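# Move sample box into freezer rack on window bench

## Task

Pick up the sample box from the shelved bench by the door and carry it to the freezer rack standing on the shelved bench by the window, then push it fully into a free slot of that rack. The task fails if the rack leaves its bench, if any other box is not fully inside the rack at the end, if the sample box ever touches the floor, or if the robot falls or finishes tilted. Release the box and back the hands away at the end; anything that stays in place only because the robot holds it does not count.

## Robot and tools

Robot: a LinearBot, an omnidirectional wheeled base with a column about 1.75 m tall. A carriage rides 1.0 m up and down the column (lift_m) and carries two identical six-joint arms, left and right, each with a two-finger gripper. Arm bases sit about 0.57 m + lift_m above the floor, 0.27 m forward of the column and 0.33 m to either side. Carriage parts hang about 0.15 m under the arm bases. Reach is 0.78 m from the shoulder but only about 0.38 m downward. A hand is roughly 0.16 m long and 0.1 m wide (0.14 m when open). Parked arm: joints 1-6 = 0, 0.05, 0.05, 1.45, 0, 0; then the robot is about 0.95 m wide and 0.7 m long. Cameras: carriage_camera (fixed, facing forward, tilted about 20 degrees down), left_wrist_camera and right_wrist_camera (looking out past the fingertips).

Frames: the base frame has its origin on the floor below the base centre, x forward, y left, z up. left_hand and right_hand readings are in this frame: the point between the finger pads, with quat_wxyz rotating base axes into hand axes (hand z runs along the fingers, fingers open along hand y; an upward-pointing hand with joints 1, 5, 6 at 0 reads (1, 0, 0, 0)). The odometry frame is the base frame at scene start; base_odometry counts wheel rotation only, so slip appears as travel; heading is positive to the left, -3.142 to 3.142.

execute_actions: argument actions is a list holding one action (or empty, to just get state and images). An action may have base, joints, or both; their motions begin together. base takes exactly one relative command measured from the last reported base position: translate_m (metres, forward positive, -2 to 2), strafe_m (metres, left positive, -2 to 2) or rotate_rad (radians, counter-clockwise positive, -6.3 to 6.3). joints is one flat dictionary of absolute targets keyed by joint name, covering both arms and the lift: lift_m 0 to 1 (m); per arm, left_/right_ joint1_rad -2.617 to 3.054 (yaw about vertical, 0 forward, positive left), joint2_rad 0 to 3.141 (shoulder: 0 upper arm back and level, 1.57 vertical, 3.14 forward and level), joint3_rad 0 to 3.141 (elbow, 0 folded, 3.14 straight), joint4_rad -1.57 to 1.57 (wrist pitch, positive lifts fingertips), joint5_rad -1.57 to 1.57 (wrist yaw, positive swings fingertips to the RIGHT, opposite to joint 1), joint6_rad -2.094 to 2.094 (roll about the finger axis, positive clockwise viewed from the forearm), gripper_m 0 to 0.093 (pad gap in metres). Omitted joints may keep driving toward earlier targets. Unknown keys or out-of-range numbers make the whole call rejected with no motion. No action exceeds 15 s. Arm joints 1-3 move up to 1.8 rad/s, 4-6 up to 2.7 rad/s. cameras: list of camera names or "all"; null/omitted gives all, [] gives none.

wait(seconds 0 to 10): commands nothing and returns state and images. zoom_image(camera, region [x0, y0, x1, y1] in pixels from the top-left, max 504x504) magnifies the latest full image. read_manual gives only licence texts. finished_scene(scene: the current scene number) ends the scene irreversibly once the last command has been held, and reports success.

Result lines: base_status and joint_status describe how each motion of the last accepted action ended. done = target reached (for the base, wheels turned the commanded amount even if slipping; a 1-2 mm move may stop short yet say done). off_target = at rest away from target, possibly still pushing. contact_stop or time_out = target dropped, holding in place. 'joint command not followed' (with a cause line) means a self-collision check blocked an arm's targets (gripper still runs); affected joints show not_followed and the robot may retry them on later actions. on_its_own lists what was not commanded; 'held at' is the held target, not the actual position. motor_effort: percent of max, positive toward higher values, bracketed number is the peak; each motor has a fixed bias plus noise. A lift effort that keeps falling during descent means a hand or load is resting on something. drive_wheels clearly higher at rest than after free driving means the base is pressing something. Joint torques are noisy and offset. A gripper holding an object usually reads off_target. 'ARM HIT' means a hard hit on the robot itself. MOTOR HOT warns at 75 °C; at 90 °C that arm halts 10 s; at 100 °C the arm goes limp and drops; affected keys read limit_stop_at_motor_heat, so resend targets. Stretched arms heat quickly even empty.

Cautions: hand readings drift from truth, more at long reach; a level hand droops 10-17 cm under 1 kg, and a fully extended arm may not lift 1 kg. Grip force is about 45-60 N per pad. Arms have no contact stop and spring to targets once freed. The base stops on contact but late, and may roll about 0.3 m after an arm touches something; arms are not monitored during turns. After a blocked drive, back off about 0.2 m (or turn back), repeat if still pressed. The column can strike a table edge the base slides under; reversing into such an edge can topple the robot. Tipping risk grows with a high carriage, extended arms, loads, pulling, and sudden stops; about 1.5 kg per hand with both arms forward can tip it, and only images reveal lean. Never let the arms collide or press each other hard; to untangle, move only the blocked arm clear first, then the other. Avoid drops, slams and hard pushes; loose objects may occasionally get nudged. Thinking time lets the scene run while the last command is held.

Each tool is called after ">>>" as name([rows], argument=value, ...), one row to a line, values as JSON.

## Session

>>> execute_actions(actions=[])

Scene clock: 0.00 s.
Joint torques (N m, as the arm reports them, + toward a larger angle): no reading
base_odometry: x=+0.000 y=+0.000 heading=+0.000 (m, m, rad; odometry frame)
base_status: not commanded
joint_positions: lift_m=+0.297 left_joint1_rad=+0.021 left_joint2_rad=+0.058 left_joint3_rad=+0.041 left_joint4_rad=+1.436 left_joint5_rad=+0.049 left_joint6_rad=-0.015 left_gripper_m=+0.094 right_joint1_rad=+0.024 right_joint2_rad=+0.042 right_joint3_rad=+0.036 right_joint4_rad=+1.414 right_joint5_rad=-0.041 right_joint6_rad=-0.056 right_gripper_m=+0.095
joint_status: not commanded
motor_effort: lift_m=+23 drive_wheels=+3 (%)
left_hand: x=+0.2984 y=+0.3104 z=+1.2925 quat_wxyz=(+0.997, +0.023, +0.076, +0.001) (m; base frame)
right_hand: x=+0.3001 y=-0.3100 z=+1.2904 quat_wxyz=(+0.996, -0.024, +0.081, -0.015) (m; base frame)
pictures: carriage_camera, left_wrist_camera, right_wrist_camera
Images, in order (width x height): carriage_camera 504x504, left_wrist_camera 504x504, right_wrist_camera 504x504.

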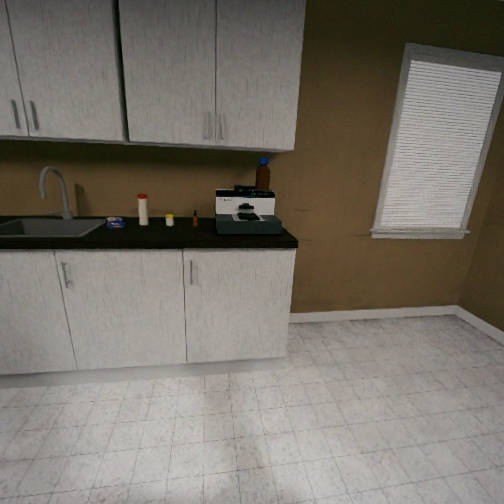

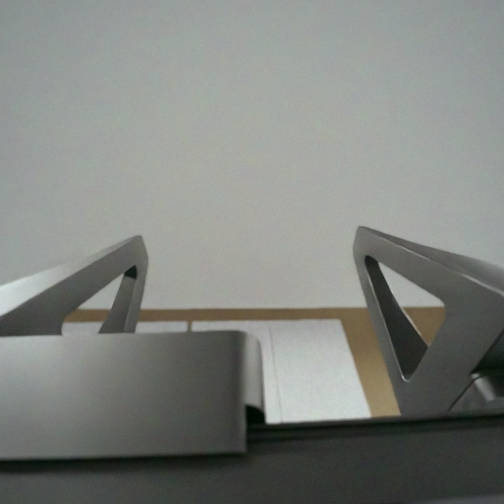

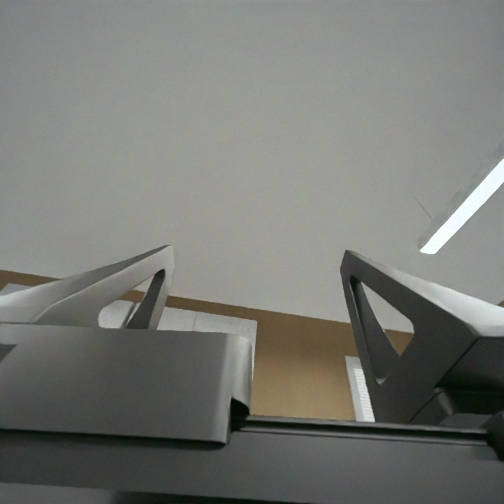

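>>> execute_actions([
  {"base": {"rotate_rad": -1.3}},
], cameras=["carriage_camera"])

Scene clock: 11.10 s.
Joint torques (N m, as the arm reports them, + toward a larger angle): left_arm=[-0.37  3.12  6.47 -0.09 -0.09 -0.05] | right_arm=[ 0.    4.37  5.95 -0.04  0.12  0.08]
base_odometry: x=+0.000 y=+0.000 heading=-1.300 (m, m, rad; odometry frame)
base_status: done
joint_positions: lift_m=+0.297 left_joint1_rad=+0.021 left_joint2_rad=+0.058 left_joint3_rad=+0.041 left_joint4_rad=+1.435 left_joint5_rad=+0.049 left_joint6_rad=-0.015 left_gripper_m=+0.094 right_joint1_rad=+0.024 right_joint2_rad=+0.042 right_joint3_rad=+0.036 right_joint4_rad=+1.413 right_joint5_rad=-0.041 right_joint6_rad=-0.056 right_gripper_m=+0.095
joint_status: not commanded
motor_effort: lift_m=+23(23) drive_wheels=+7(18) (%)
left_hand: x=+0.2985 y=+0.3104 z=+1.2925 quat_wxyz=(+0.997, +0.023, +0.077, +0.001) (m; base frame)
right_hand: x=+0.3002 y=-0.3100 z=+1.2904 quat_wxyz=(+0.996, -0.024, +0.081, -0.015) (m; base frame)
pictures: carriage_camera
Images, in order (width x height): carriage_camera 504x504.

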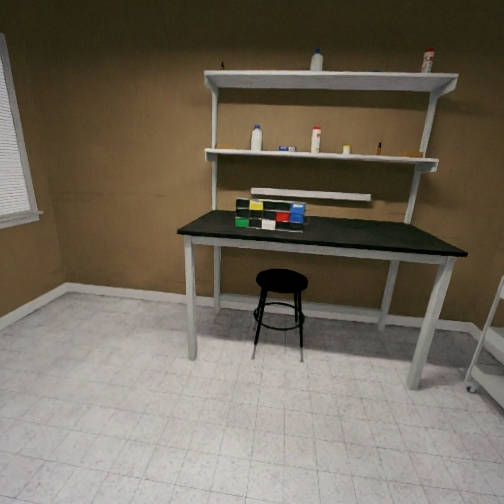

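>>> zoom_image(camera="carriage_camera", region=[220, 180, 330, 250])

>>> execute_actions([
  {"base": {"rotate_rad": -1.4}},
], cameras=["carriage_camera"])

Region (220, 180, 330, 250) of carriage_camera's 504x504 image, scaled by 4.582, with more detail than that image has; it fills the top 321 rows of this view, and the rest is white.

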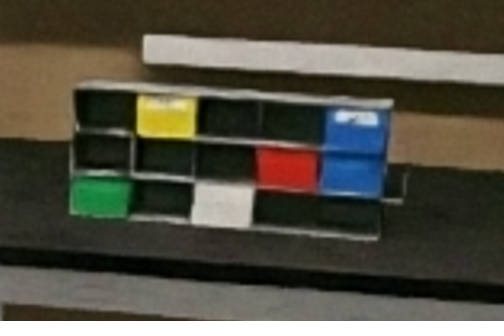

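Scene clock: 18.00 s.
Joint torques (N m, as the arm reports them, + toward a larger angle): left_arm=[-0.4   3.11  6.43 -0.08 -0.09 -0.04] | right_arm=[ 0.01  4.38  5.99 -0.08  0.12  0.08]
base_odometry: x=+0.000 y=+0.000 heading=-2.699 (m, m, rad; odometry frame)
base_status: done
joint_positions: lift_m=+0.297 left_joint1_rad=+0.021 left_joint2_rad=+0.058 left_joint3_rad=+0.041 left_joint4_rad=+1.434 left_joint5_rad=+0.049 left_joint6_rad=-0.015 left_gripper_m=+0.094 right_joint1_rad=+0.024 right_joint2_rad=+0.042 right_joint3_rad=+0.036 right_joint4_rad=+1.413 right_joint5_rad=-0.041 right_joint6_rad=-0.056 right_gripper_m=+0.095
joint_status: not commanded
motor_effort: lift_m=+23(23) drive_wheels=+7(15) (%)
left_hand: x=+0.2986 y=+0.3105 z=+1.2925 quat_wxyz=(+0.997, +0.023, +0.077, +0.001) (m; base frame)
right_hand: x=+0.3002 y=-0.3100 z=+1.2904 quat_wxyz=(+0.996, -0.024, +0.081, -0.015) (m; base frame)
pictures: carriage_camera
Images, in order (width x height): carriage_camera 504x504.

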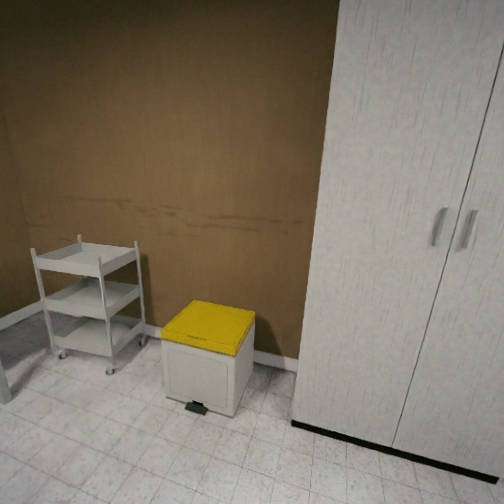

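>>> execute_actions([
  {"base": {"rotate_rad": -1.6}},
], cameras=["carriage_camera"])

Scene clock: 23.63 s.
Joint torques (N m, as the arm reports them, + toward a larger angle): left_arm=[-0.38  3.11  6.43 -0.09 -0.09 -0.05] | right_arm=[ 0.01  4.43  6.02 -0.03  0.12  0.08]
base_odometry: x=+0.000 y=+0.000 heading=+1.984 (m, m, rad; odometry frame)
base_status: done
joint_positions: lift_m=+0.297 left_joint1_rad=+0.021 left_joint2_rad=+0.058 left_joint3_rad=+0.041 left_joint4_rad=+1.434 left_joint5_rad=+0.049 left_joint6_rad=-0.015 left_gripper_m=+0.094 right_joint1_rad=+0.024 right_joint2_rad=+0.042 right_joint3_rad=+0.036 right_joint4_rad=+1.413 right_joint5_rad=-0.041 right_joint6_rad=-0.056 right_gripper_m=+0.095
joint_status: not commanded
motor_effort: lift_m=+23(23) drive_wheels=+9(16) (%)
left_hand: x=+0.2987 y=+0.3105 z=+1.2925 quat_wxyz=(+0.997, +0.023, +0.077, +0.001) (m; base frame)
right_hand: x=+0.3003 y=-0.3100 z=+1.2904 quat_wxyz=(+0.996, -0.024, +0.081, -0.015) (m; base frame)
pictures: carriage_camera
Images, in order (width x height): carriage_camera 504x504.

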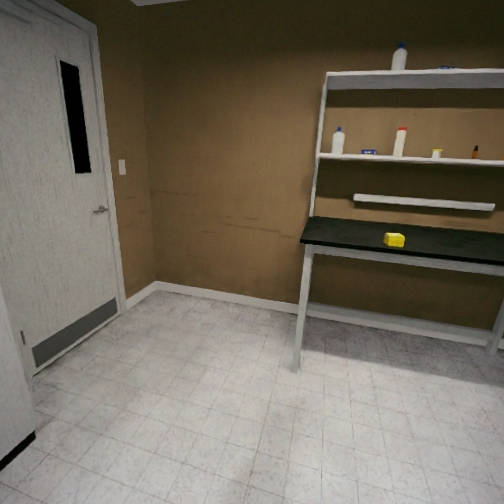

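>>> execute_actions([
  {"base": {"rotate_rad": -0.33}},
], cameras=["carriage_camera"])

Scene clock: 35.27 s.
Joint torques (N m, as the arm reports them, + toward a larger angle): left_arm=[-0.37  3.13  6.41 -0.09 -0.08 -0.05] | right_arm=[-0.01  4.4   5.95 -0.05  0.13  0.08]
base_odometry: x=+0.000 y=+0.000 heading=+1.655 (m, m, rad; odometry frame)
base_status: done
joint_positions: lift_m=+0.297 left_joint1_rad=+0.021 left_joint2_rad=+0.058 left_joint3_rad=+0.041 left_joint4_rad=+1.434 left_joint5_rad=+0.049 left_joint6_rad=-0.015 left_gripper_m=+0.094 right_joint1_rad=+0.024 right_joint2_rad=+0.042 right_joint3_rad=+0.036 right_joint4_rad=+1.412 right_joint5_rad=-0.041 right_joint6_rad=-0.056 right_gripper_m=+0.095
joint_status: not commanded
motor_effort: lift_m=+23(23) drive_wheels=+8(16) (%)
left_hand: x=+0.2986 y=+0.3105 z=+1.2925 quat_wxyz=(+0.997, +0.023, +0.077, +0.001) (m; base frame)
right_hand: x=+0.3004 y=-0.3100 z=+1.2903 quat_wxyz=(+0.996, -0.024, +0.082, -0.015) (m; base frame)
pictures: carriage_camera
Images, in order (width x height): carriage_camera 504x504.

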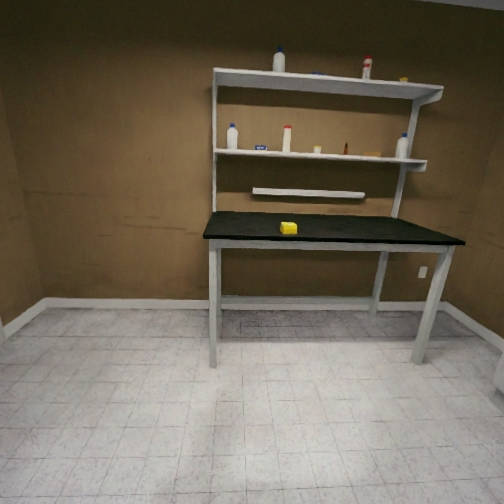

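>>> execute_actions([
  {"base": {"translate_m": 0.75}},
], cameras=["carriage_camera"])

>>> zoom_image(camera="carriage_camera", region=[250, 230, 400, 330])

Scene clock: 68.30 s.
Joint torques (N m, as the arm reports them, + toward a larger angle): left_arm=[-0.37  3.11  6.43 -0.08 -0.09 -0.04] | right_arm=[ 0.    4.35  5.94 -0.03  0.12  0.09]
base_odometry: x=-0.062 y=+0.747 heading=+1.654 (m, m, rad; odometry frame)
base_status: done
joint_positions: lift_m=+0.297 left_joint1_rad=+0.021 left_joint2_rad=+0.058 left_joint3_rad=+0.041 left_joint4_rad=+1.434 left_joint5_rad=+0.049 left_joint6_rad=-0.015 left_gripper_m=+0.094 right_joint1_rad=+0.024 right_joint2_rad=+0.042 right_joint3_rad=+0.036 right_joint4_rad=+1.411 right_joint5_rad=-0.041 right_joint6_rad=-0.056 right_gripper_m=+0.095
joint_status: not commanded
motor_effort: lift_m=+23(23) drive_wheels=-7(23) (%)
left_hand: x=+0.2986 y=+0.3105 z=+1.2925 quat_wxyz=(+0.997, +0.023, +0.077, +0.001) (m; base frame)
right_hand: x=+0.3008 y=-0.3100 z=+1.2903 quat_wxyz=(+0.996, -0.024, +0.082, -0.015) (m; base frame)
pictures: carriage_camera
Images, in order (width x height): carriage_camera 504x504.

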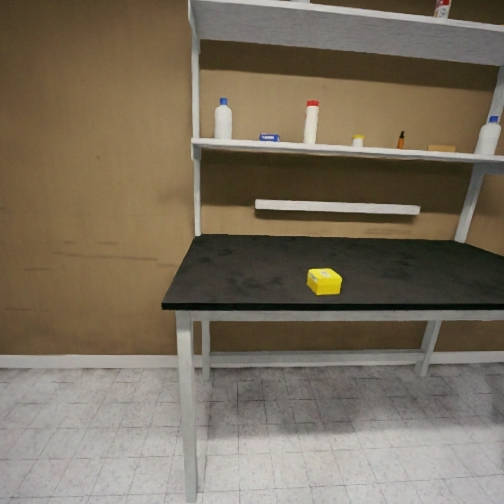

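Region (250, 230, 400, 330) of carriage_camera's 504x504 image, scaled by 3.360, with more detail than that image has.

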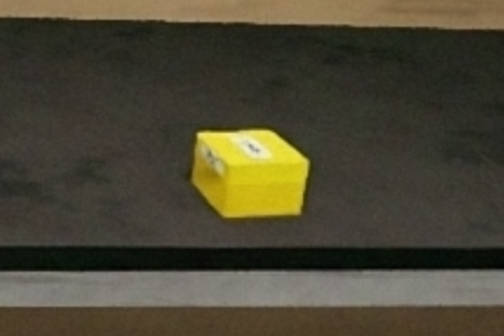

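>>> execute_actions([
  {"base": {"rotate_rad": 0.14}, "joints": {"right_joint1_rad": 0, "right_joint2_rad": 1.6, "right_joint3_rad": 0.4, "right_joint4_rad": 0.9, "right_joint5_rad": 0, "right_joint6_rad": 0, "right_gripper_m": 0.093}},
], cameras=["carriage_camera", "right_wrist_camera"])

Scene clock: 115.47 s.
Joint torques (N m, as the arm reports them, + toward a larger angle): left_arm=[-0.35  3.12  6.44 -0.08 -0.09 -0.05] | right_arm=[-0.65 -5.93  5.82  2.27  0.15  0.15]
base_odometry: x=-0.062 y=+0.748 heading=+1.793 (m, m, rad; odometry frame)
base_status: done
joint_positions: lift_m=+0.297 left_joint1_rad=+0.021 left_joint2_rad=+0.058 left_joint3_rad=+0.041 left_joint4_rad=+1.433 left_joint5_rad=+0.049 left_joint6_rad=-0.015 left_gripper_m=+0.094 right_joint1_rad=+0.006 right_joint2_rad=+1.587 right_joint3_rad=+0.398 right_joint4_rad=+0.895 right_joint5_rad=-0.005 right_joint6_rad=-0.009 right_gripper_m=+0.093
joint_status: all done
motor_effort: lift_m=+23(23) drive_wheels=+7(13) (%)
left_hand: x=+0.2989 y=+0.3105 z=+1.2924 quat_wxyz=(+0.997, +0.023, +0.078, +0.001) (m; base frame)
right_hand: x=+0.6650 y=-0.3149 z=+0.9660 quat_wxyz=(+0.596, -0.007, +0.803, +0.001) (m; base frame)
pictures: carriage_camera, right_wrist_camera
Images, in order (width x height): carriage_camera 504x504, right_wrist_camera 504x504.

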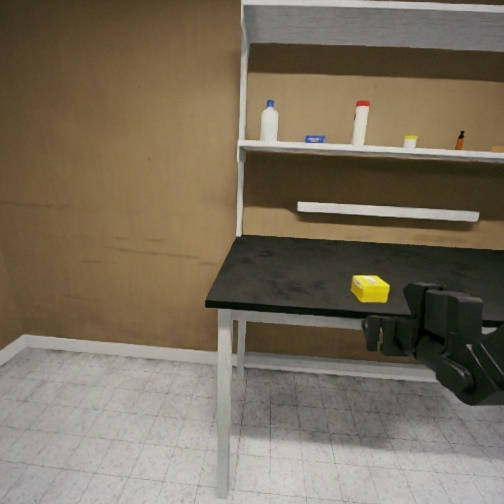

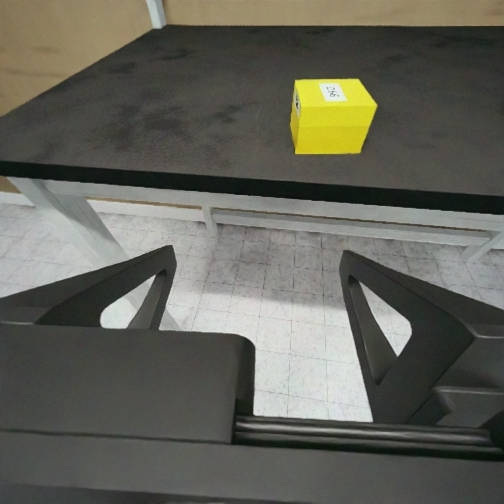

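>>> execute_actions([
  {"base": {"strafe_m": -0.07}},
], cameras=[])

>>> execute_actions([
  {"base": {"translate_m": 0.13}},
], cameras=["carriage_camera", "right_wrist_camera"])

Scene clock: 124.93 s.
Joint torques (N m, as the arm reports them, + toward a larger angle): left_arm=[-0.37  3.12  6.41 -0.08 -0.08 -0.04] | right_arm=[-0.36 -5.98  5.92  2.25  0.15  0.15]
base_odometry: x=+0.006 y=+0.763 heading=+1.794 (m, m, rad; odometry frame)
base_status: done
joint_positions: lift_m=+0.297 left_joint1_rad=+0.021 left_joint2_rad=+0.058 left_joint3_rad=+0.041 left_joint4_rad=+1.433 left_joint5_rad=+0.049 left_joint6_rad=-0.015 left_gripper_m=+0.094 right_joint1_rad=+0.004 right_joint2_rad=+1.587 right_joint3_rad=+0.398 right_joint4_rad=+0.897 right_joint5_rad=-0.005 right_joint6_rad=-0.009 right_gripper_m=+0.093
joint_status: not commanded
motor_effort: lift_m=+23(23) drive_wheels=-2(13) (%)
left_hand: x=+0.2989 y=+0.3105 z=+1.2924 quat_wxyz=(+0.997, +0.023, +0.078, +0.001) (m; base frame)
right_hand: x=+0.6651 y=-0.3158 z=+0.9662 quat_wxyz=(+0.596, -0.006, +0.803, +0.000) (m; base frame)
pictures: none
No camera images: the call's "cameras" was empty. Leave "cameras" out to get every camera's image.

Scene clock: 126.73 s.
Joint torques (N m, as the arm reports them, + toward a larger angle): left_arm=[-0.37  3.14  6.44 -0.09 -0.09 -0.05] | right_arm=[-0.4  -6.01  5.79  2.24  0.14  0.15]
base_odometry: x=-0.022 y=+0.890 heading=+1.794 (m, m, rad; odometry frame)
base_status: done
joint_positions: lift_m=+0.297 left_joint1_rad=+0.021 left_joint2_rad=+0.058 left_joint3_rad=+0.041 left_joint4_rad=+1.434 left_joint5_rad=+0.049 left_joint6_rad=-0.015 left_gripper_m=+0.094 right_joint1_rad=+0.004 right_joint2_rad=+1.587 right_joint3_rad=+0.398 right_joint4_rad=+0.897 right_joint5_rad=-0.005 right_joint6_rad=-0.009 right_gripper_m=+0.093
joint_status: not commanded
motor_effort: lift_m=+23(23) drive_wheels=+3(14) (%)
left_hand: x=+0.2987 y=+0.3105 z=+1.2925 quat_wxyz=(+0.997, +0.023, +0.077, +0.001) (m; base frame)
right_hand: x=+0.6651 y=-0.3158 z=+0.9664 quat_wxyz=(+0.597, -0.006, +0.803, +0.000) (m; base frame)
pictures: carriage_camera, right_wrist_camera
Images, in order (width x height): carriage_camera 504x504, right_wrist_camera 504x504.

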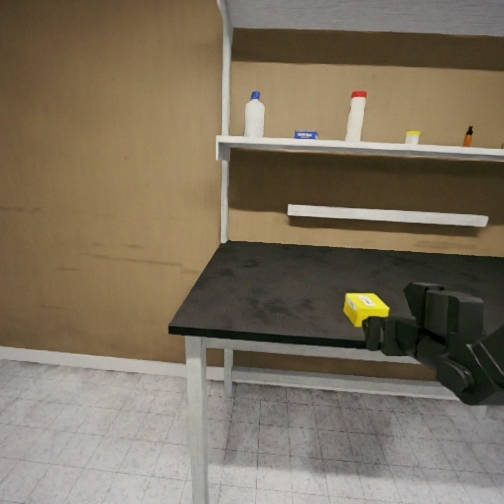

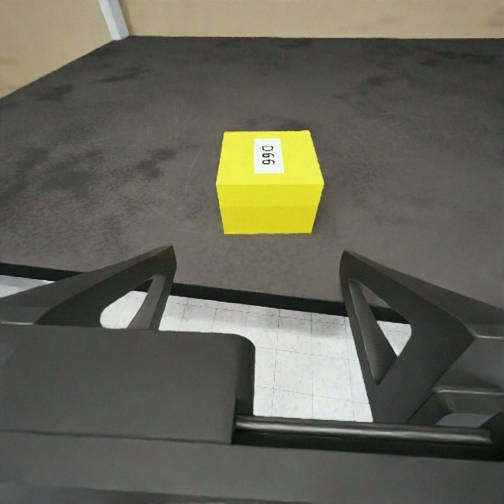

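>>> execute_actions([
  {"base": {"strafe_m": -0.01}, "joints": {"lift_m": 0.271}},
], cameras=[])

>>> execute_actions([
  {"base": {"translate_m": 0.055}},
], cameras=["carriage_camera", "right_wrist_camera"])

Scene clock: 162.80 s.
Joint torques (N m, as the arm reports them, + toward a larger angle): left_arm=[-0.37  3.12  6.41 -0.09 -0.09 -0.04] | right_arm=[-0.35 -6.03  5.83  2.26  0.14  0.15]
base_odometry: x=-0.013 y=+0.892 heading=+1.794 (m, m, rad; odometry frame)
base_status: done
joint_positions: lift_m=+0.271 left_joint1_rad=+0.021 left_joint2_rad=+0.058 left_joint3_rad=+0.041 left_joint4_rad=+1.434 left_joint5_rad=+0.049 left_joint6_rad=-0.015 left_gripper_m=+0.094 right_joint1_rad=+0.003 right_joint2_rad=+1.587 right_joint3_rad=+0.398 right_joint4_rad=+0.895 right_joint5_rad=-0.004 right_joint6_rad=-0.009 right_gripper_m=+0.093
joint_status: all done
motor_effort: lift_m=+20(21) drive_wheels=+7(11) (%)
left_hand: x=+0.2986 y=+0.3105 z=+1.2665 quat_wxyz=(+0.997, +0.023, +0.077, +0.001) (m; base frame)
right_hand: x=+0.6650 y=-0.3160 z=+0.9400 quat_wxyz=(+0.596, -0.006, +0.803, +0.000) (m; base frame)
pictures: none
No camera images: the call's "cameras" was empty. Leave "cameras" out to get every camera's image.

Scene clock: 164.03 s.
Joint torques (N m, as the arm reports them, + toward a larger angle): left_arm=[-0.39  3.15  6.39 -0.08 -0.08 -0.04] | right_arm=[-0.3  -6.05  5.79  2.27  0.14  0.15]
base_odometry: x=-0.025 y=+0.946 heading=+1.794 (m, m, rad; odometry frame)
base_status: done
joint_positions: lift_m=+0.271 left_joint1_rad=+0.021 left_joint2_rad=+0.058 left_joint3_rad=+0.041 left_joint4_rad=+1.434 left_joint5_rad=+0.049 left_joint6_rad=-0.015 left_gripper_m=+0.094 right_joint1_rad=+0.003 right_joint2_rad=+1.587 right_joint3_rad=+0.398 right_joint4_rad=+0.897 right_joint5_rad=-0.004 right_joint6_rad=-0.009 right_gripper_m=+0.093
joint_status: not commanded
motor_effort: lift_m=+20(20) drive_wheels=-2(10) (%)
left_hand: x=+0.2987 y=+0.3105 z=+1.2665 quat_wxyz=(+0.997, +0.023, +0.077, +0.001) (m; base frame)
right_hand: x=+0.6651 y=-0.3160 z=+0.9402 quat_wxyz=(+0.596, -0.006, +0.803, +0.000) (m; base frame)
pictures: carriage_camera, right_wrist_camera
Images, in order (width x height): carriage_camera 504x504, right_wrist_camera 504x504.

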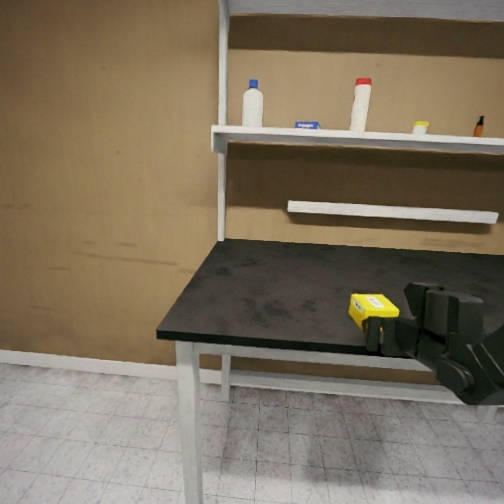

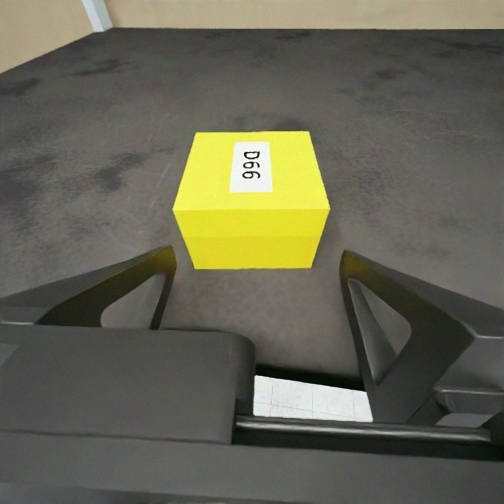

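>>> execute_actions([
  {"base": {"strafe_m": 0.005}, "joints": {"lift_m": 0.275}},
], cameras=[])

>>> execute_actions([
  {"base": {"translate_m": 0.038}},
], cameras=["carriage_camera", "right_wrist_camera"])

Scene clock: 174.07 s.
Joint torques (N m, as the arm reports them, + toward a larger angle): left_arm=[-0.37  3.1   6.44 -0.07 -0.09 -0.05] | right_arm=[-0.28 -5.97  5.59  2.21  0.13  0.15]
base_odometry: x=-0.029 y=+0.945 heading=+1.793 (m, m, rad; odometry frame)
base_status: done
joint_positions: lift_m=+0.275 left_joint1_rad=+0.021 left_joint2_rad=+0.058 left_joint3_rad=+0.041 left_joint4_rad=+1.433 left_joint5_rad=+0.049 left_joint6_rad=-0.015 left_gripper_m=+0.094 right_joint1_rad=+0.002 right_joint2_rad=+1.587 right_joint3_rad=+0.398 right_joint4_rad=+0.900 right_joint5_rad=-0.004 right_joint6_rad=-0.009 right_gripper_m=+0.093
joint_status: all done
motor_effort: lift_m=+24(31) drive_wheels=-3(11) (%)
left_hand: x=+0.2989 y=+0.3105 z=+1.2699 quat_wxyz=(+0.997, +0.023, +0.078, +0.001) (m; base frame)
right_hand: x=+0.6653 y=-0.3164 z=+0.9445 quat_wxyz=(+0.598, -0.006, +0.802, +0.000) (m; base frame)
pictures: none
No camera images: the call's "cameras" was empty. Leave "cameras" out to get every camera's image.

Scene clock: 175.13 s.
Joint torques (N m, as the arm reports them, + toward a larger angle): left_arm=[-0.38  3.07  6.46 -0.06 -0.08 -0.05] | right_arm=[-0.18 -5.98  5.82  2.22  0.12  0.15]
base_odometry: x=-0.038 y=+0.982 heading=+1.794 (m, m, rad; odometry frame)
base_status: done
joint_positions: lift_m=+0.275 left_joint1_rad=+0.021 left_joint2_rad=+0.058 left_joint3_rad=+0.041 left_joint4_rad=+1.434 left_joint5_rad=+0.049 left_joint6_rad=-0.015 left_gripper_m=+0.094 right_joint1_rad=+0.002 right_joint2_rad=+1.587 right_joint3_rad=+0.398 right_joint4_rad=+0.900 right_joint5_rad=-0.004 right_joint6_rad=-0.009 right_gripper_m=+0.093
joint_status: not commanded
motor_effort: lift_m=+25(25) drive_wheels=-4(12) (%)
left_hand: x=+0.2987 y=+0.3105 z=+1.2699 quat_wxyz=(+0.997, +0.023, +0.077, +0.001) (m; base frame)
right_hand: x=+0.6654 y=-0.3164 z=+0.9446 quat_wxyz=(+0.598, -0.006, +0.802, +0.000) (m; base frame)
pictures: carriage_camera, right_wrist_camera
Images, in order (width x height): carriage_camera 504x504, right_wrist_camera 504x504.

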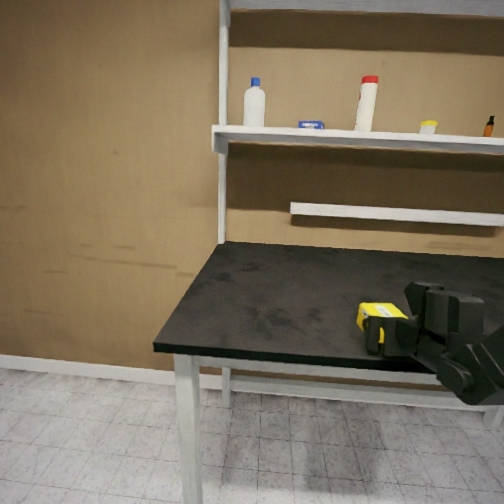

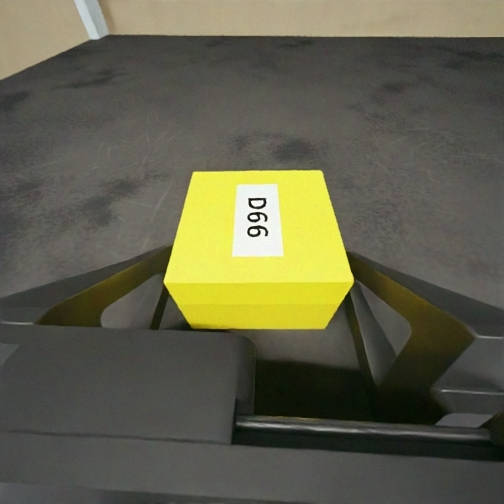

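>>> execute_actions([
  {"joints": {"right_gripper_m": 0.05}},
], cameras=["right_wrist_camera"])

>>> execute_actions([
  {"joints": {"lift_m": 0.33}},
], cameras=["carriage_camera", "right_wrist_camera"])

Scene clock: 181.07 s.
Joint torques (N m, as the arm reports them, + toward a larger angle): left_arm=[-0.38  3.11  6.42 -0.08 -0.09 -0.05] | right_arm=[-0.25 -5.97  5.85  2.21  0.13  0.15]
base_odometry: x=-0.038 y=+0.982 heading=+1.794 (m, m, rad; odometry frame)
base_status: not commanded
joint_positions: lift_m=+0.275 left_joint1_rad=+0.021 left_joint2_rad=+0.058 left_joint3_rad=+0.041 left_joint4_rad=+1.434 left_joint5_rad=+0.049 left_joint6_rad=-0.015 left_gripper_m=+0.094 right_joint1_rad=+0.002 right_joint2_rad=+1.587 right_joint3_rad=+0.398 right_joint4_rad=+0.900 right_joint5_rad=-0.003 right_joint6_rad=-0.008 right_gripper_m=+0.076
joint_status: right_gripper_m off_target (ended at +0.076, target +0.050)
motor_effort: lift_m=+25(24) drive_wheels=-4(5) (%)
left_hand: x=+0.2987 y=+0.3105 z=+1.2699 quat_wxyz=(+0.997, +0.023, +0.077, +0.001) (m; base frame)
right_hand: x=+0.6654 y=-0.3165 z=+0.9446 quat_wxyz=(+0.598, -0.005, +0.802, +0.000) (m; base frame)
pictures: right_wrist_camera
Images, in order (width x height): right_wrist_camera 504x504.

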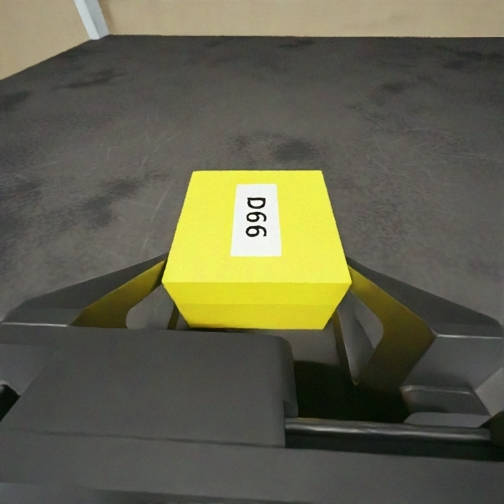

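Scene clock: 181.83 s.
Joint torques (N m, as the arm reports them, + toward a larger angle): left_arm=[-0.36  3.14  6.43 -0.07 -0.08 -0.05] | right_arm=[-0.26 -6.25  5.8   2.33  0.13  0.15]
base_odometry: x=-0.038 y=+0.982 heading=+1.794 (m, m, rad; odometry frame)
base_status: not commanded
joint_positions: lift_m=+0.330 left_joint1_rad=+0.021 left_joint2_rad=+0.058 left_joint3_rad=+0.041 left_joint4_rad=+1.434 left_joint5_rad=+0.049 left_joint6_rad=-0.015 left_gripper_m=+0.094 right_joint1_rad=+0.002 right_joint2_rad=+1.591 right_joint3_rad=+0.398 right_joint4_rad=+0.888 right_joint5_rad=-0.003 right_joint6_rad=-0.008 right_gripper_m=+0.076
joint_status: all done
motor_effort: lift_m=+25(29) drive_wheels=+5(4) (%)
left_hand: x=+0.2987 y=+0.3105 z=+1.3249 quat_wxyz=(+0.997, +0.023, +0.077, +0.001) (m; base frame)
right_hand: x=+0.6644 y=-0.3165 z=+0.9953 quat_wxyz=(+0.591, -0.005, +0.806, +0.000) (m; base frame)
pictures: carriage_camera, right_wrist_camera
Images, in order (width x height): carriage_camera 504x504, right_wrist_camera 504x504.

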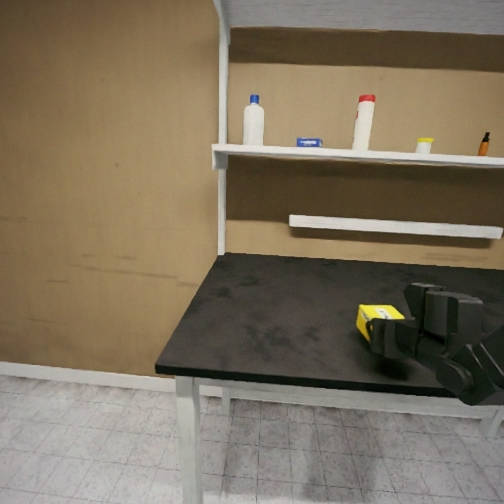

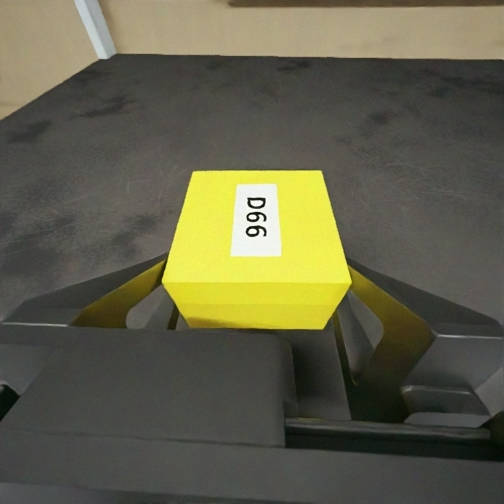

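>>> execute_actions([
  {"base": {"translate_m": -1.7}, "joints": {"right_joint4_rad": 0.916, "lift_m": 0.36}},
], cameras=[])

>>> execute_actions([
  {"base": {"rotate_rad": 2.97}},
], cameras=["carriage_camera", "right_wrist_camera"])

Scene clock: 215.37 s.
Joint torques (N m, as the arm reports them, + toward a larger angle): left_arm=[-0.38  3.12  6.46 -0.06 -0.09 -0.05] | right_arm=[-0.25 -6.63  5.9   2.4   0.12  0.15]
base_odometry: x=+0.338 y=-0.676 heading=+1.794 (m, m, rad; odometry frame)
base_status: done
joint_positions: lift_m=+0.360 left_joint1_rad=+0.021 left_joint2_rad=+0.058 left_joint3_rad=+0.041 left_joint4_rad=+1.433 left_joint5_rad=+0.049 left_joint6_rad=-0.015 left_gripper_m=+0.094 right_joint1_rad=+0.002 right_joint2_rad=+1.595 right_joint3_rad=+0.398 right_joint4_rad=+0.900 right_joint5_rad=-0.003 right_joint6_rad=-0.008 right_gripper_m=+0.076
joint_status: all done
motor_effort: lift_m=+25(30) drive_wheels=+0(19) (%)
left_hand: x=+0.2991 y=+0.3105 z=+1.3548 quat_wxyz=(+0.997, +0.023, +0.078, +0.001) (m; base frame)
right_hand: x=+0.6653 y=-0.3166 z=+1.0268 quat_wxyz=(+0.595, -0.005, +0.804, -0.001) (m; base frame)
pictures: none
No camera images: the call's "cameras" was empty. Leave "cameras" out to get every camera's image.

Scene clock: 219.53 s.
Joint torques (N m, as the arm reports them, + toward a larger angle): left_arm=[-0.37  3.11  6.46 -0.06 -0.09 -0.05] | right_arm=[-0.12 -6.63  5.91  2.36  0.1   0.15]
base_odometry: x=+0.338 y=-0.676 heading=-1.520 (m, m, rad; odometry frame)
base_status: done
joint_positions: lift_m=+0.360 left_joint1_rad=+0.021 left_joint2_rad=+0.058 left_joint3_rad=+0.041 left_joint4_rad=+1.432 left_joint5_rad=+0.049 left_joint6_rad=-0.015 left_gripper_m=+0.094 right_joint1_rad=-0.001 right_joint2_rad=+1.595 right_joint3_rad=+0.398 right_joint4_rad=+0.900 right_joint5_rad=+0.001 right_joint6_rad=-0.008 right_gripper_m=+0.075
joint_status: not commanded
motor_effort: lift_m=+25(25) drive_wheels=+8(18) (%)
left_hand: x=+0.2992 y=+0.3105 z=+1.3548 quat_wxyz=(+0.997, +0.023, +0.078, +0.001) (m; base frame)
right_hand: x=+0.6653 y=-0.3184 z=+1.0268 quat_wxyz=(+0.595, -0.003, +0.804, -0.003) (m; base frame)
pictures: carriage_camera, right_wrist_camera
Images, in order (width x height): carriage_camera 504x504, right_wrist_camera 504x504.

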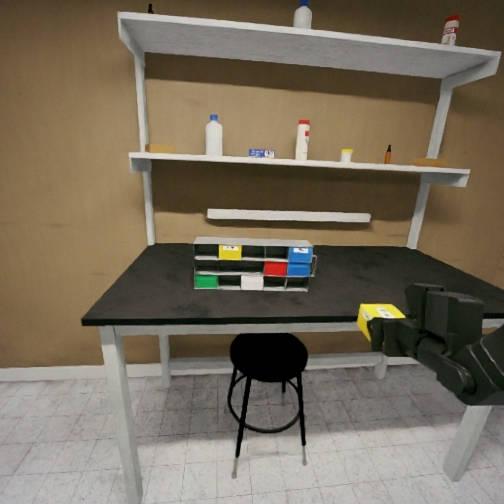

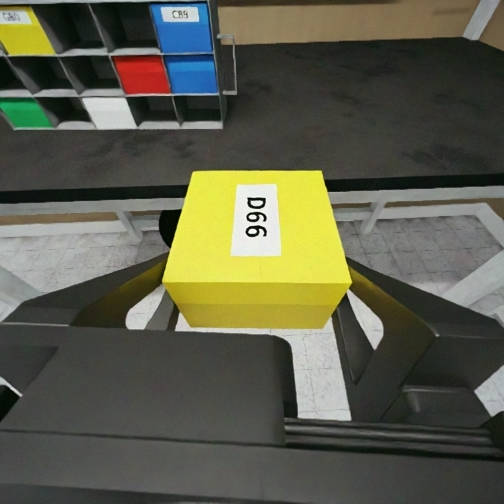

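>>> zoom_image(camera="carriage_camera", region=[180, 225, 330, 305])

>>> zoom_image(camera="right_wrist_camera", region=[0, 0, 260, 150])

Region (180, 225, 330, 305) of carriage_camera's 504x504 image, scaled by 3.360, with more detail than that image has; it fills the top 269 rows of this view, and the rest is white.

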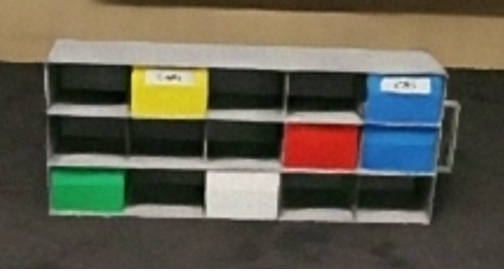

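Region (0, 0, 260, 150) of right_wrist_camera's 504x504 image, scaled by 1.938, with more detail than that image has; it fills the top 291 rows of this view, and the rest is white.

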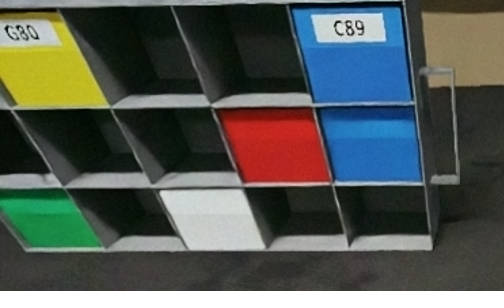

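>>> execute_actions([
  {"base": {"strafe_m": 0.186}, "joints": {"lift_m": 0.30, "right_joint4_rad": 0.924}},
], cameras=[])

>>> execute_actions([
  {"base": {"translate_m": 0.25}},
], cameras=["carriage_camera", "right_wrist_camera"])

Scene clock: 255.13 s.
Joint torques (N m, as the arm reports them, + toward a larger angle): left_arm=[-0.37  3.11  6.45 -0.06 -0.1  -0.05] | right_arm=[ 0.04 -6.56  5.81  2.47  0.08  0.15]
base_odometry: x=+0.524 y=-0.666 heading=-1.519 (m, m, rad; odometry frame)
base_status: done
joint_positions: lift_m=+0.300 left_joint1_rad=+0.021 left_joint2_rad=+0.058 left_joint3_rad=+0.041 left_joint4_rad=+1.432 left_joint5_rad=+0.050 left_joint6_rad=-0.015 left_gripper_m=+0.094 right_joint1_rad=-0.001 right_joint2_rad=+1.595 right_joint3_rad=+0.398 right_joint4_rad=+0.899 right_joint5_rad=+0.001 right_joint6_rad=-0.008 right_gripper_m=+0.075
joint_status: all done
motor_effort: lift_m=+20(18) drive_wheels=-6(17) (%)
left_hand: x=+0.2992 y=+0.3104 z=+1.2954 quat_wxyz=(+0.997, +0.023, +0.078, +0.001) (m; base frame)
right_hand: x=+0.6652 y=-0.3184 z=+0.9670 quat_wxyz=(+0.594, -0.003, +0.804, -0.003) (m; base frame)
pictures: none
No camera images: the call's "cameras" was empty. Leave "cameras" out to get every camera's image.

Scene clock: 257.43 s.
Joint torques (N m, as the arm reports them, + toward a larger angle): left_arm=[-0.37  3.08  6.45 -0.05 -0.09 -0.04] | right_arm=[ 0.   -6.73  5.65  2.47  0.09  0.15]
base_odometry: x=+0.537 y=-0.916 heading=-1.518 (m, m, rad; odometry frame)
base_status: done
joint_positions: lift_m=+0.300 left_joint1_rad=+0.021 left_joint2_rad=+0.058 left_joint3_rad=+0.041 left_joint4_rad=+1.434 left_joint5_rad=+0.050 left_joint6_rad=-0.015 left_gripper_m=+0.094 right_joint1_rad=+0.000 right_joint2_rad=+1.595 right_joint3_rad=+0.398 right_joint4_rad=+0.901 right_joint5_rad=+0.000 right_joint6_rad=-0.008 right_gripper_m=+0.075
joint_status: not commanded
motor_effort: lift_m=+20(20) drive_wheels=-5(14) (%)
left_hand: x=+0.2988 y=+0.3104 z=+1.2954 quat_wxyz=(+0.997, +0.023, +0.077, +0.001) (m; base frame)
right_hand: x=+0.6653 y=-0.3182 z=+0.9674 quat_wxyz=(+0.595, -0.003, +0.804, -0.003) (m; base frame)
pictures: carriage_camera, right_wrist_camera
Images, in order (width x height): carriage_camera 504x504, right_wrist_camera 504x504.

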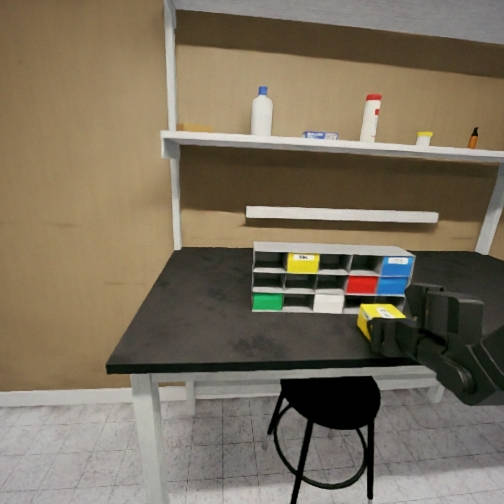

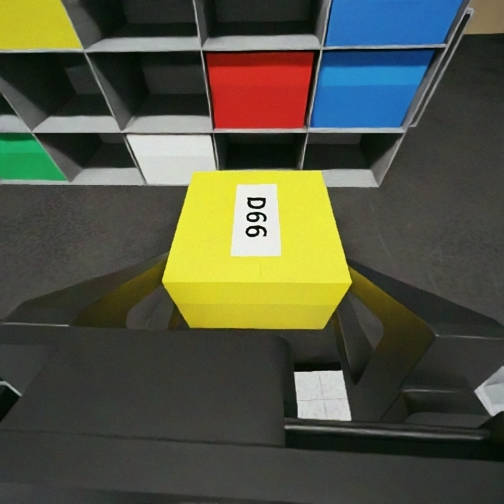

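>>> zoom_image(camera="right_wrist_camera", region=[120, 40, 420, 200])

Region (120, 40, 420, 200) of right_wrist_camera's 504x504 image, scaled by 1.680, with more detail than that image has; it fills the top 269 rows of this view, and the rest is white.

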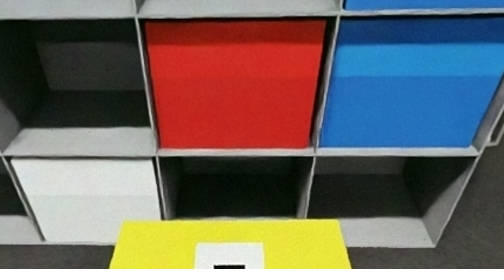

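>>> execute_actions([
  {"base": {"translate_m": 0.06}, "joints": {"lift_m": 0.282, "right_joint4_rad": 0.932}},
], cameras=["carriage_camera", "right_wrist_camera"])

>>> zoom_image(camera="right_wrist_camera", region=[150, 100, 370, 240])

Scene clock: 274.40 s.
Joint torques (N m, as the arm reports them, + toward a larger angle): left_arm=[-0.39  3.1   6.45 -0.09 -0.1  -0.05] | right_arm=[-0.05 -6.59  5.79  2.45  0.09  0.15]
base_odometry: x=+0.541 y=-0.976 heading=-1.517 (m, m, rad; odometry frame)
base_status: done
joint_positions: lift_m=+0.282 left_joint1_rad=+0.021 left_joint2_rad=+0.058 left_joint3_rad=+0.041 left_joint4_rad=+1.434 left_joint5_rad=+0.050 left_joint6_rad=-0.015 left_gripper_m=+0.094 right_joint1_rad=+0.000 right_joint2_rad=+1.595 right_joint3_rad=+0.398 right_joint4_rad=+0.909 right_joint5_rad=+0.000 right_joint6_rad=-0.008 right_gripper_m=+0.075
joint_status: all done
motor_effort: lift_m=+21(21) drive_wheels=-4(16) (%)
left_hand: x=+0.2987 y=+0.3104 z=+1.2774 quat_wxyz=(+0.997, +0.023, +0.077, +0.001) (m; base frame)
right_hand: x=+0.6659 y=-0.3182 z=+0.9514 quat_wxyz=(+0.598, -0.003, +0.801, -0.003) (m; base frame)
pictures: carriage_camera, right_wrist_camera
Images, in order (width x height): carriage_camera 504x504, right_wrist_camera 504x504.

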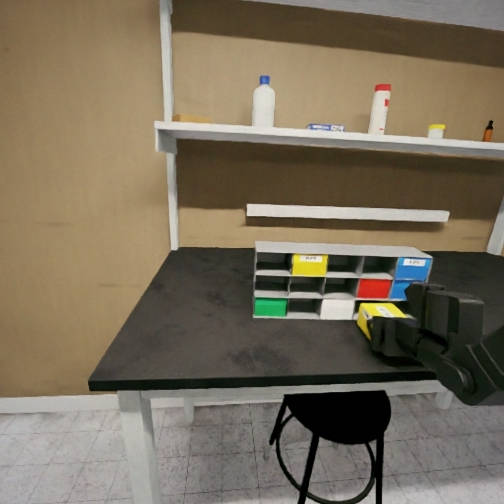

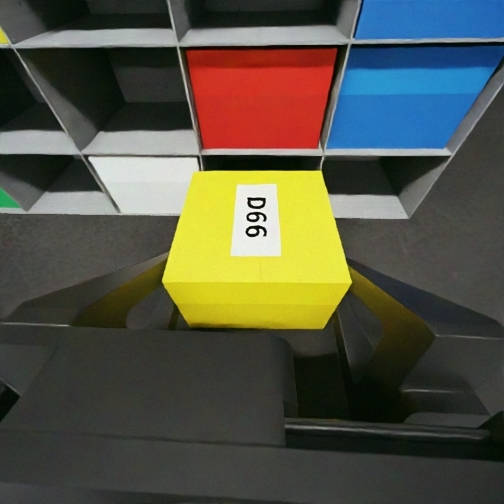

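Region (150, 100, 370, 240) of right_wrist_camera's 504x504 image, scaled by 2.291, with more detail than that image has; it fills the top 321 rows of this view, and the rest is white.

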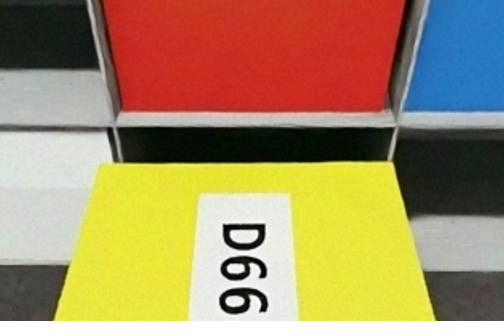

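>>> execute_actions([
  {"base": {"rotate_rad": -0.004}, "joints": {"lift_m": 0.277}},
], cameras=["right_wrist_camera"])

>>> zoom_image(camera="right_wrist_camera", region=[150, 100, 370, 240])

Scene clock: 286.53 s.
Joint torques (N m, as the arm reports them, + toward a larger angle): left_arm=[-0.38  3.15  6.52 -0.08 -0.09 -0.05] | right_arm=[-0.05 -6.56  5.98  2.49  0.11  0.15]
base_odometry: x=+0.541 y=-0.976 heading=-1.520 (m, m, rad; odometry frame)
base_status: done
joint_positions: lift_m=+0.277 left_joint1_rad=+0.021 left_joint2_rad=+0.058 left_joint3_rad=+0.041 left_joint4_rad=+1.434 left_joint5_rad=+0.050 left_joint6_rad=-0.015 left_gripper_m=+0.094 right_joint1_rad=+0.000 right_joint2_rad=+1.595 right_joint3_rad=+0.398 right_joint4_rad=+0.909 right_joint5_rad=+0.001 right_joint6_rad=-0.008 right_gripper_m=+0.075
joint_status: all done
motor_effort: lift_m=+20(22) drive_wheels=-5(8) (%)
left_hand: x=+0.2987 y=+0.3104 z=+1.2725 quat_wxyz=(+0.997, +0.023, +0.077, +0.001) (m; base frame)
right_hand: x=+0.6659 y=-0.3183 z=+0.9464 quat_wxyz=(+0.598, -0.003, +0.801, -0.003) (m; base frame)
pictures: right_wrist_camera
Images, in order (width x height): right_wrist_camera 504x504.

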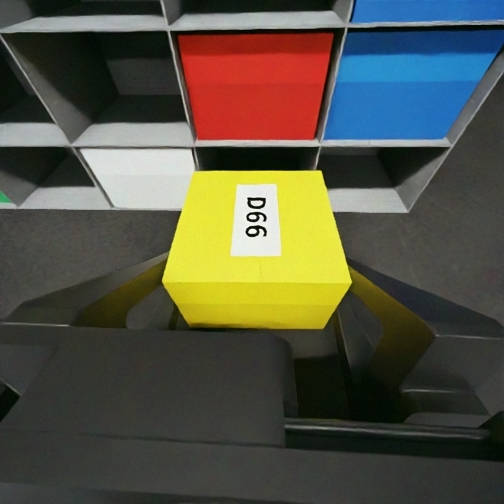

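Region (150, 100, 370, 240) of right_wrist_camera's 504x504 image, scaled by 2.291, with more detail than that image has; it fills the top 321 rows of this view, and the rest is white.

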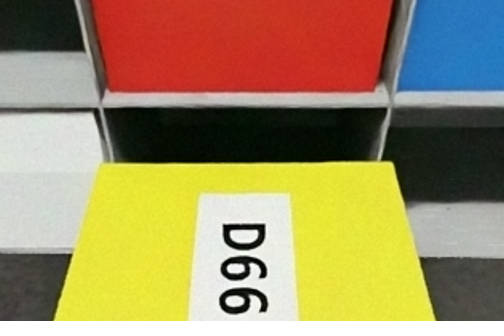

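>>> execute_actions([
  {"base": {"translate_m": 0.015}},
], cameras=["right_wrist_camera", "carriage_camera"])

>>> zoom_image(camera="right_wrist_camera", region=[150, 100, 370, 240])

>>> zoom_image(camera="carriage_camera", region=[310, 270, 430, 360])

Scene clock: 299.93 s.
Joint torques (N m, as the arm reports them, + toward a larger angle): left_arm=[-0.38  3.1   6.48 -0.09 -0.09 -0.05] | right_arm=[ 0.09 -6.72  5.71  2.44  0.09  0.15]
base_odometry: x=+0.542 y=-0.991 heading=-1.520 (m, m, rad; odometry frame)
base_status: done
joint_positions: lift_m=+0.277 left_joint1_rad=+0.021 left_joint2_rad=+0.058 left_joint3_rad=+0.041 left_joint4_rad=+1.436 left_joint5_rad=+0.050 left_joint6_rad=-0.015 left_gripper_m=+0.094 right_joint1_rad=+0.000 right_joint2_rad=+1.595 right_joint3_rad=+0.398 right_joint4_rad=+0.910 right_joint5_rad=+0.000 right_joint6_rad=-0.008 right_gripper_m=+0.075
joint_status: not commanded
motor_effort: lift_m=+20(20) drive_wheels=-2(17) (%)
left_hand: x=+0.2984 y=+0.3104 z=+1.2725 quat_wxyz=(+0.997, +0.023, +0.076, +0.001) (m; base frame)
right_hand: x=+0.6659 y=-0.3182 z=+0.9466 quat_wxyz=(+0.599, -0.003, +0.801, -0.003) (m; base frame)
pictures: carriage_camera, right_wrist_camera
Images, in order (width x height): carriage_camera 504x504, right_wrist_camera 504x504.

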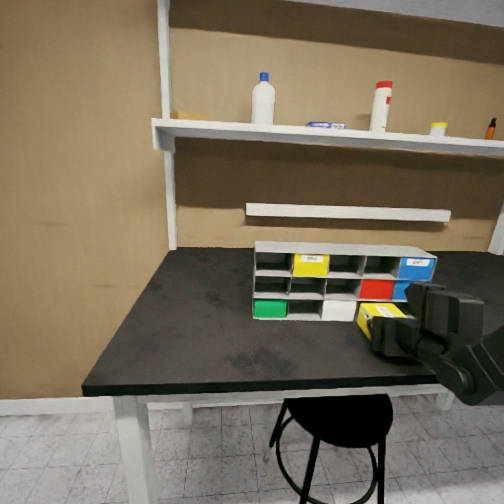

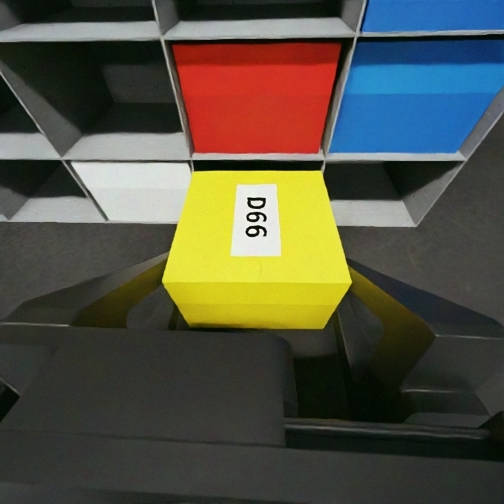

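Region (150, 100, 370, 240) of right_wrist_camera's 504x504 image, scaled by 2.291, with more detail than that image has; it fills the top 321 rows of this view, and the rest is white.

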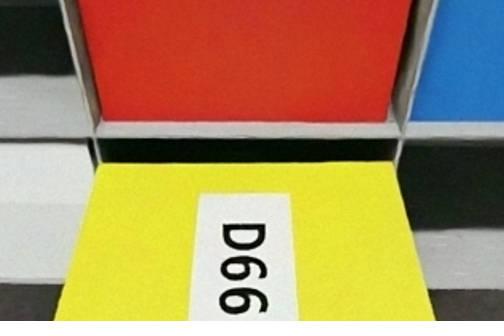

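Region (310, 270, 430, 360) of carriage_camera's 504x504 image, scaled by 4.200, with more detail than that image has; it fills the top 378 rows of this view, and the rest is white.

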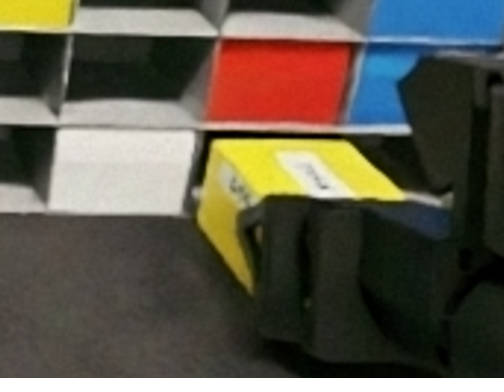

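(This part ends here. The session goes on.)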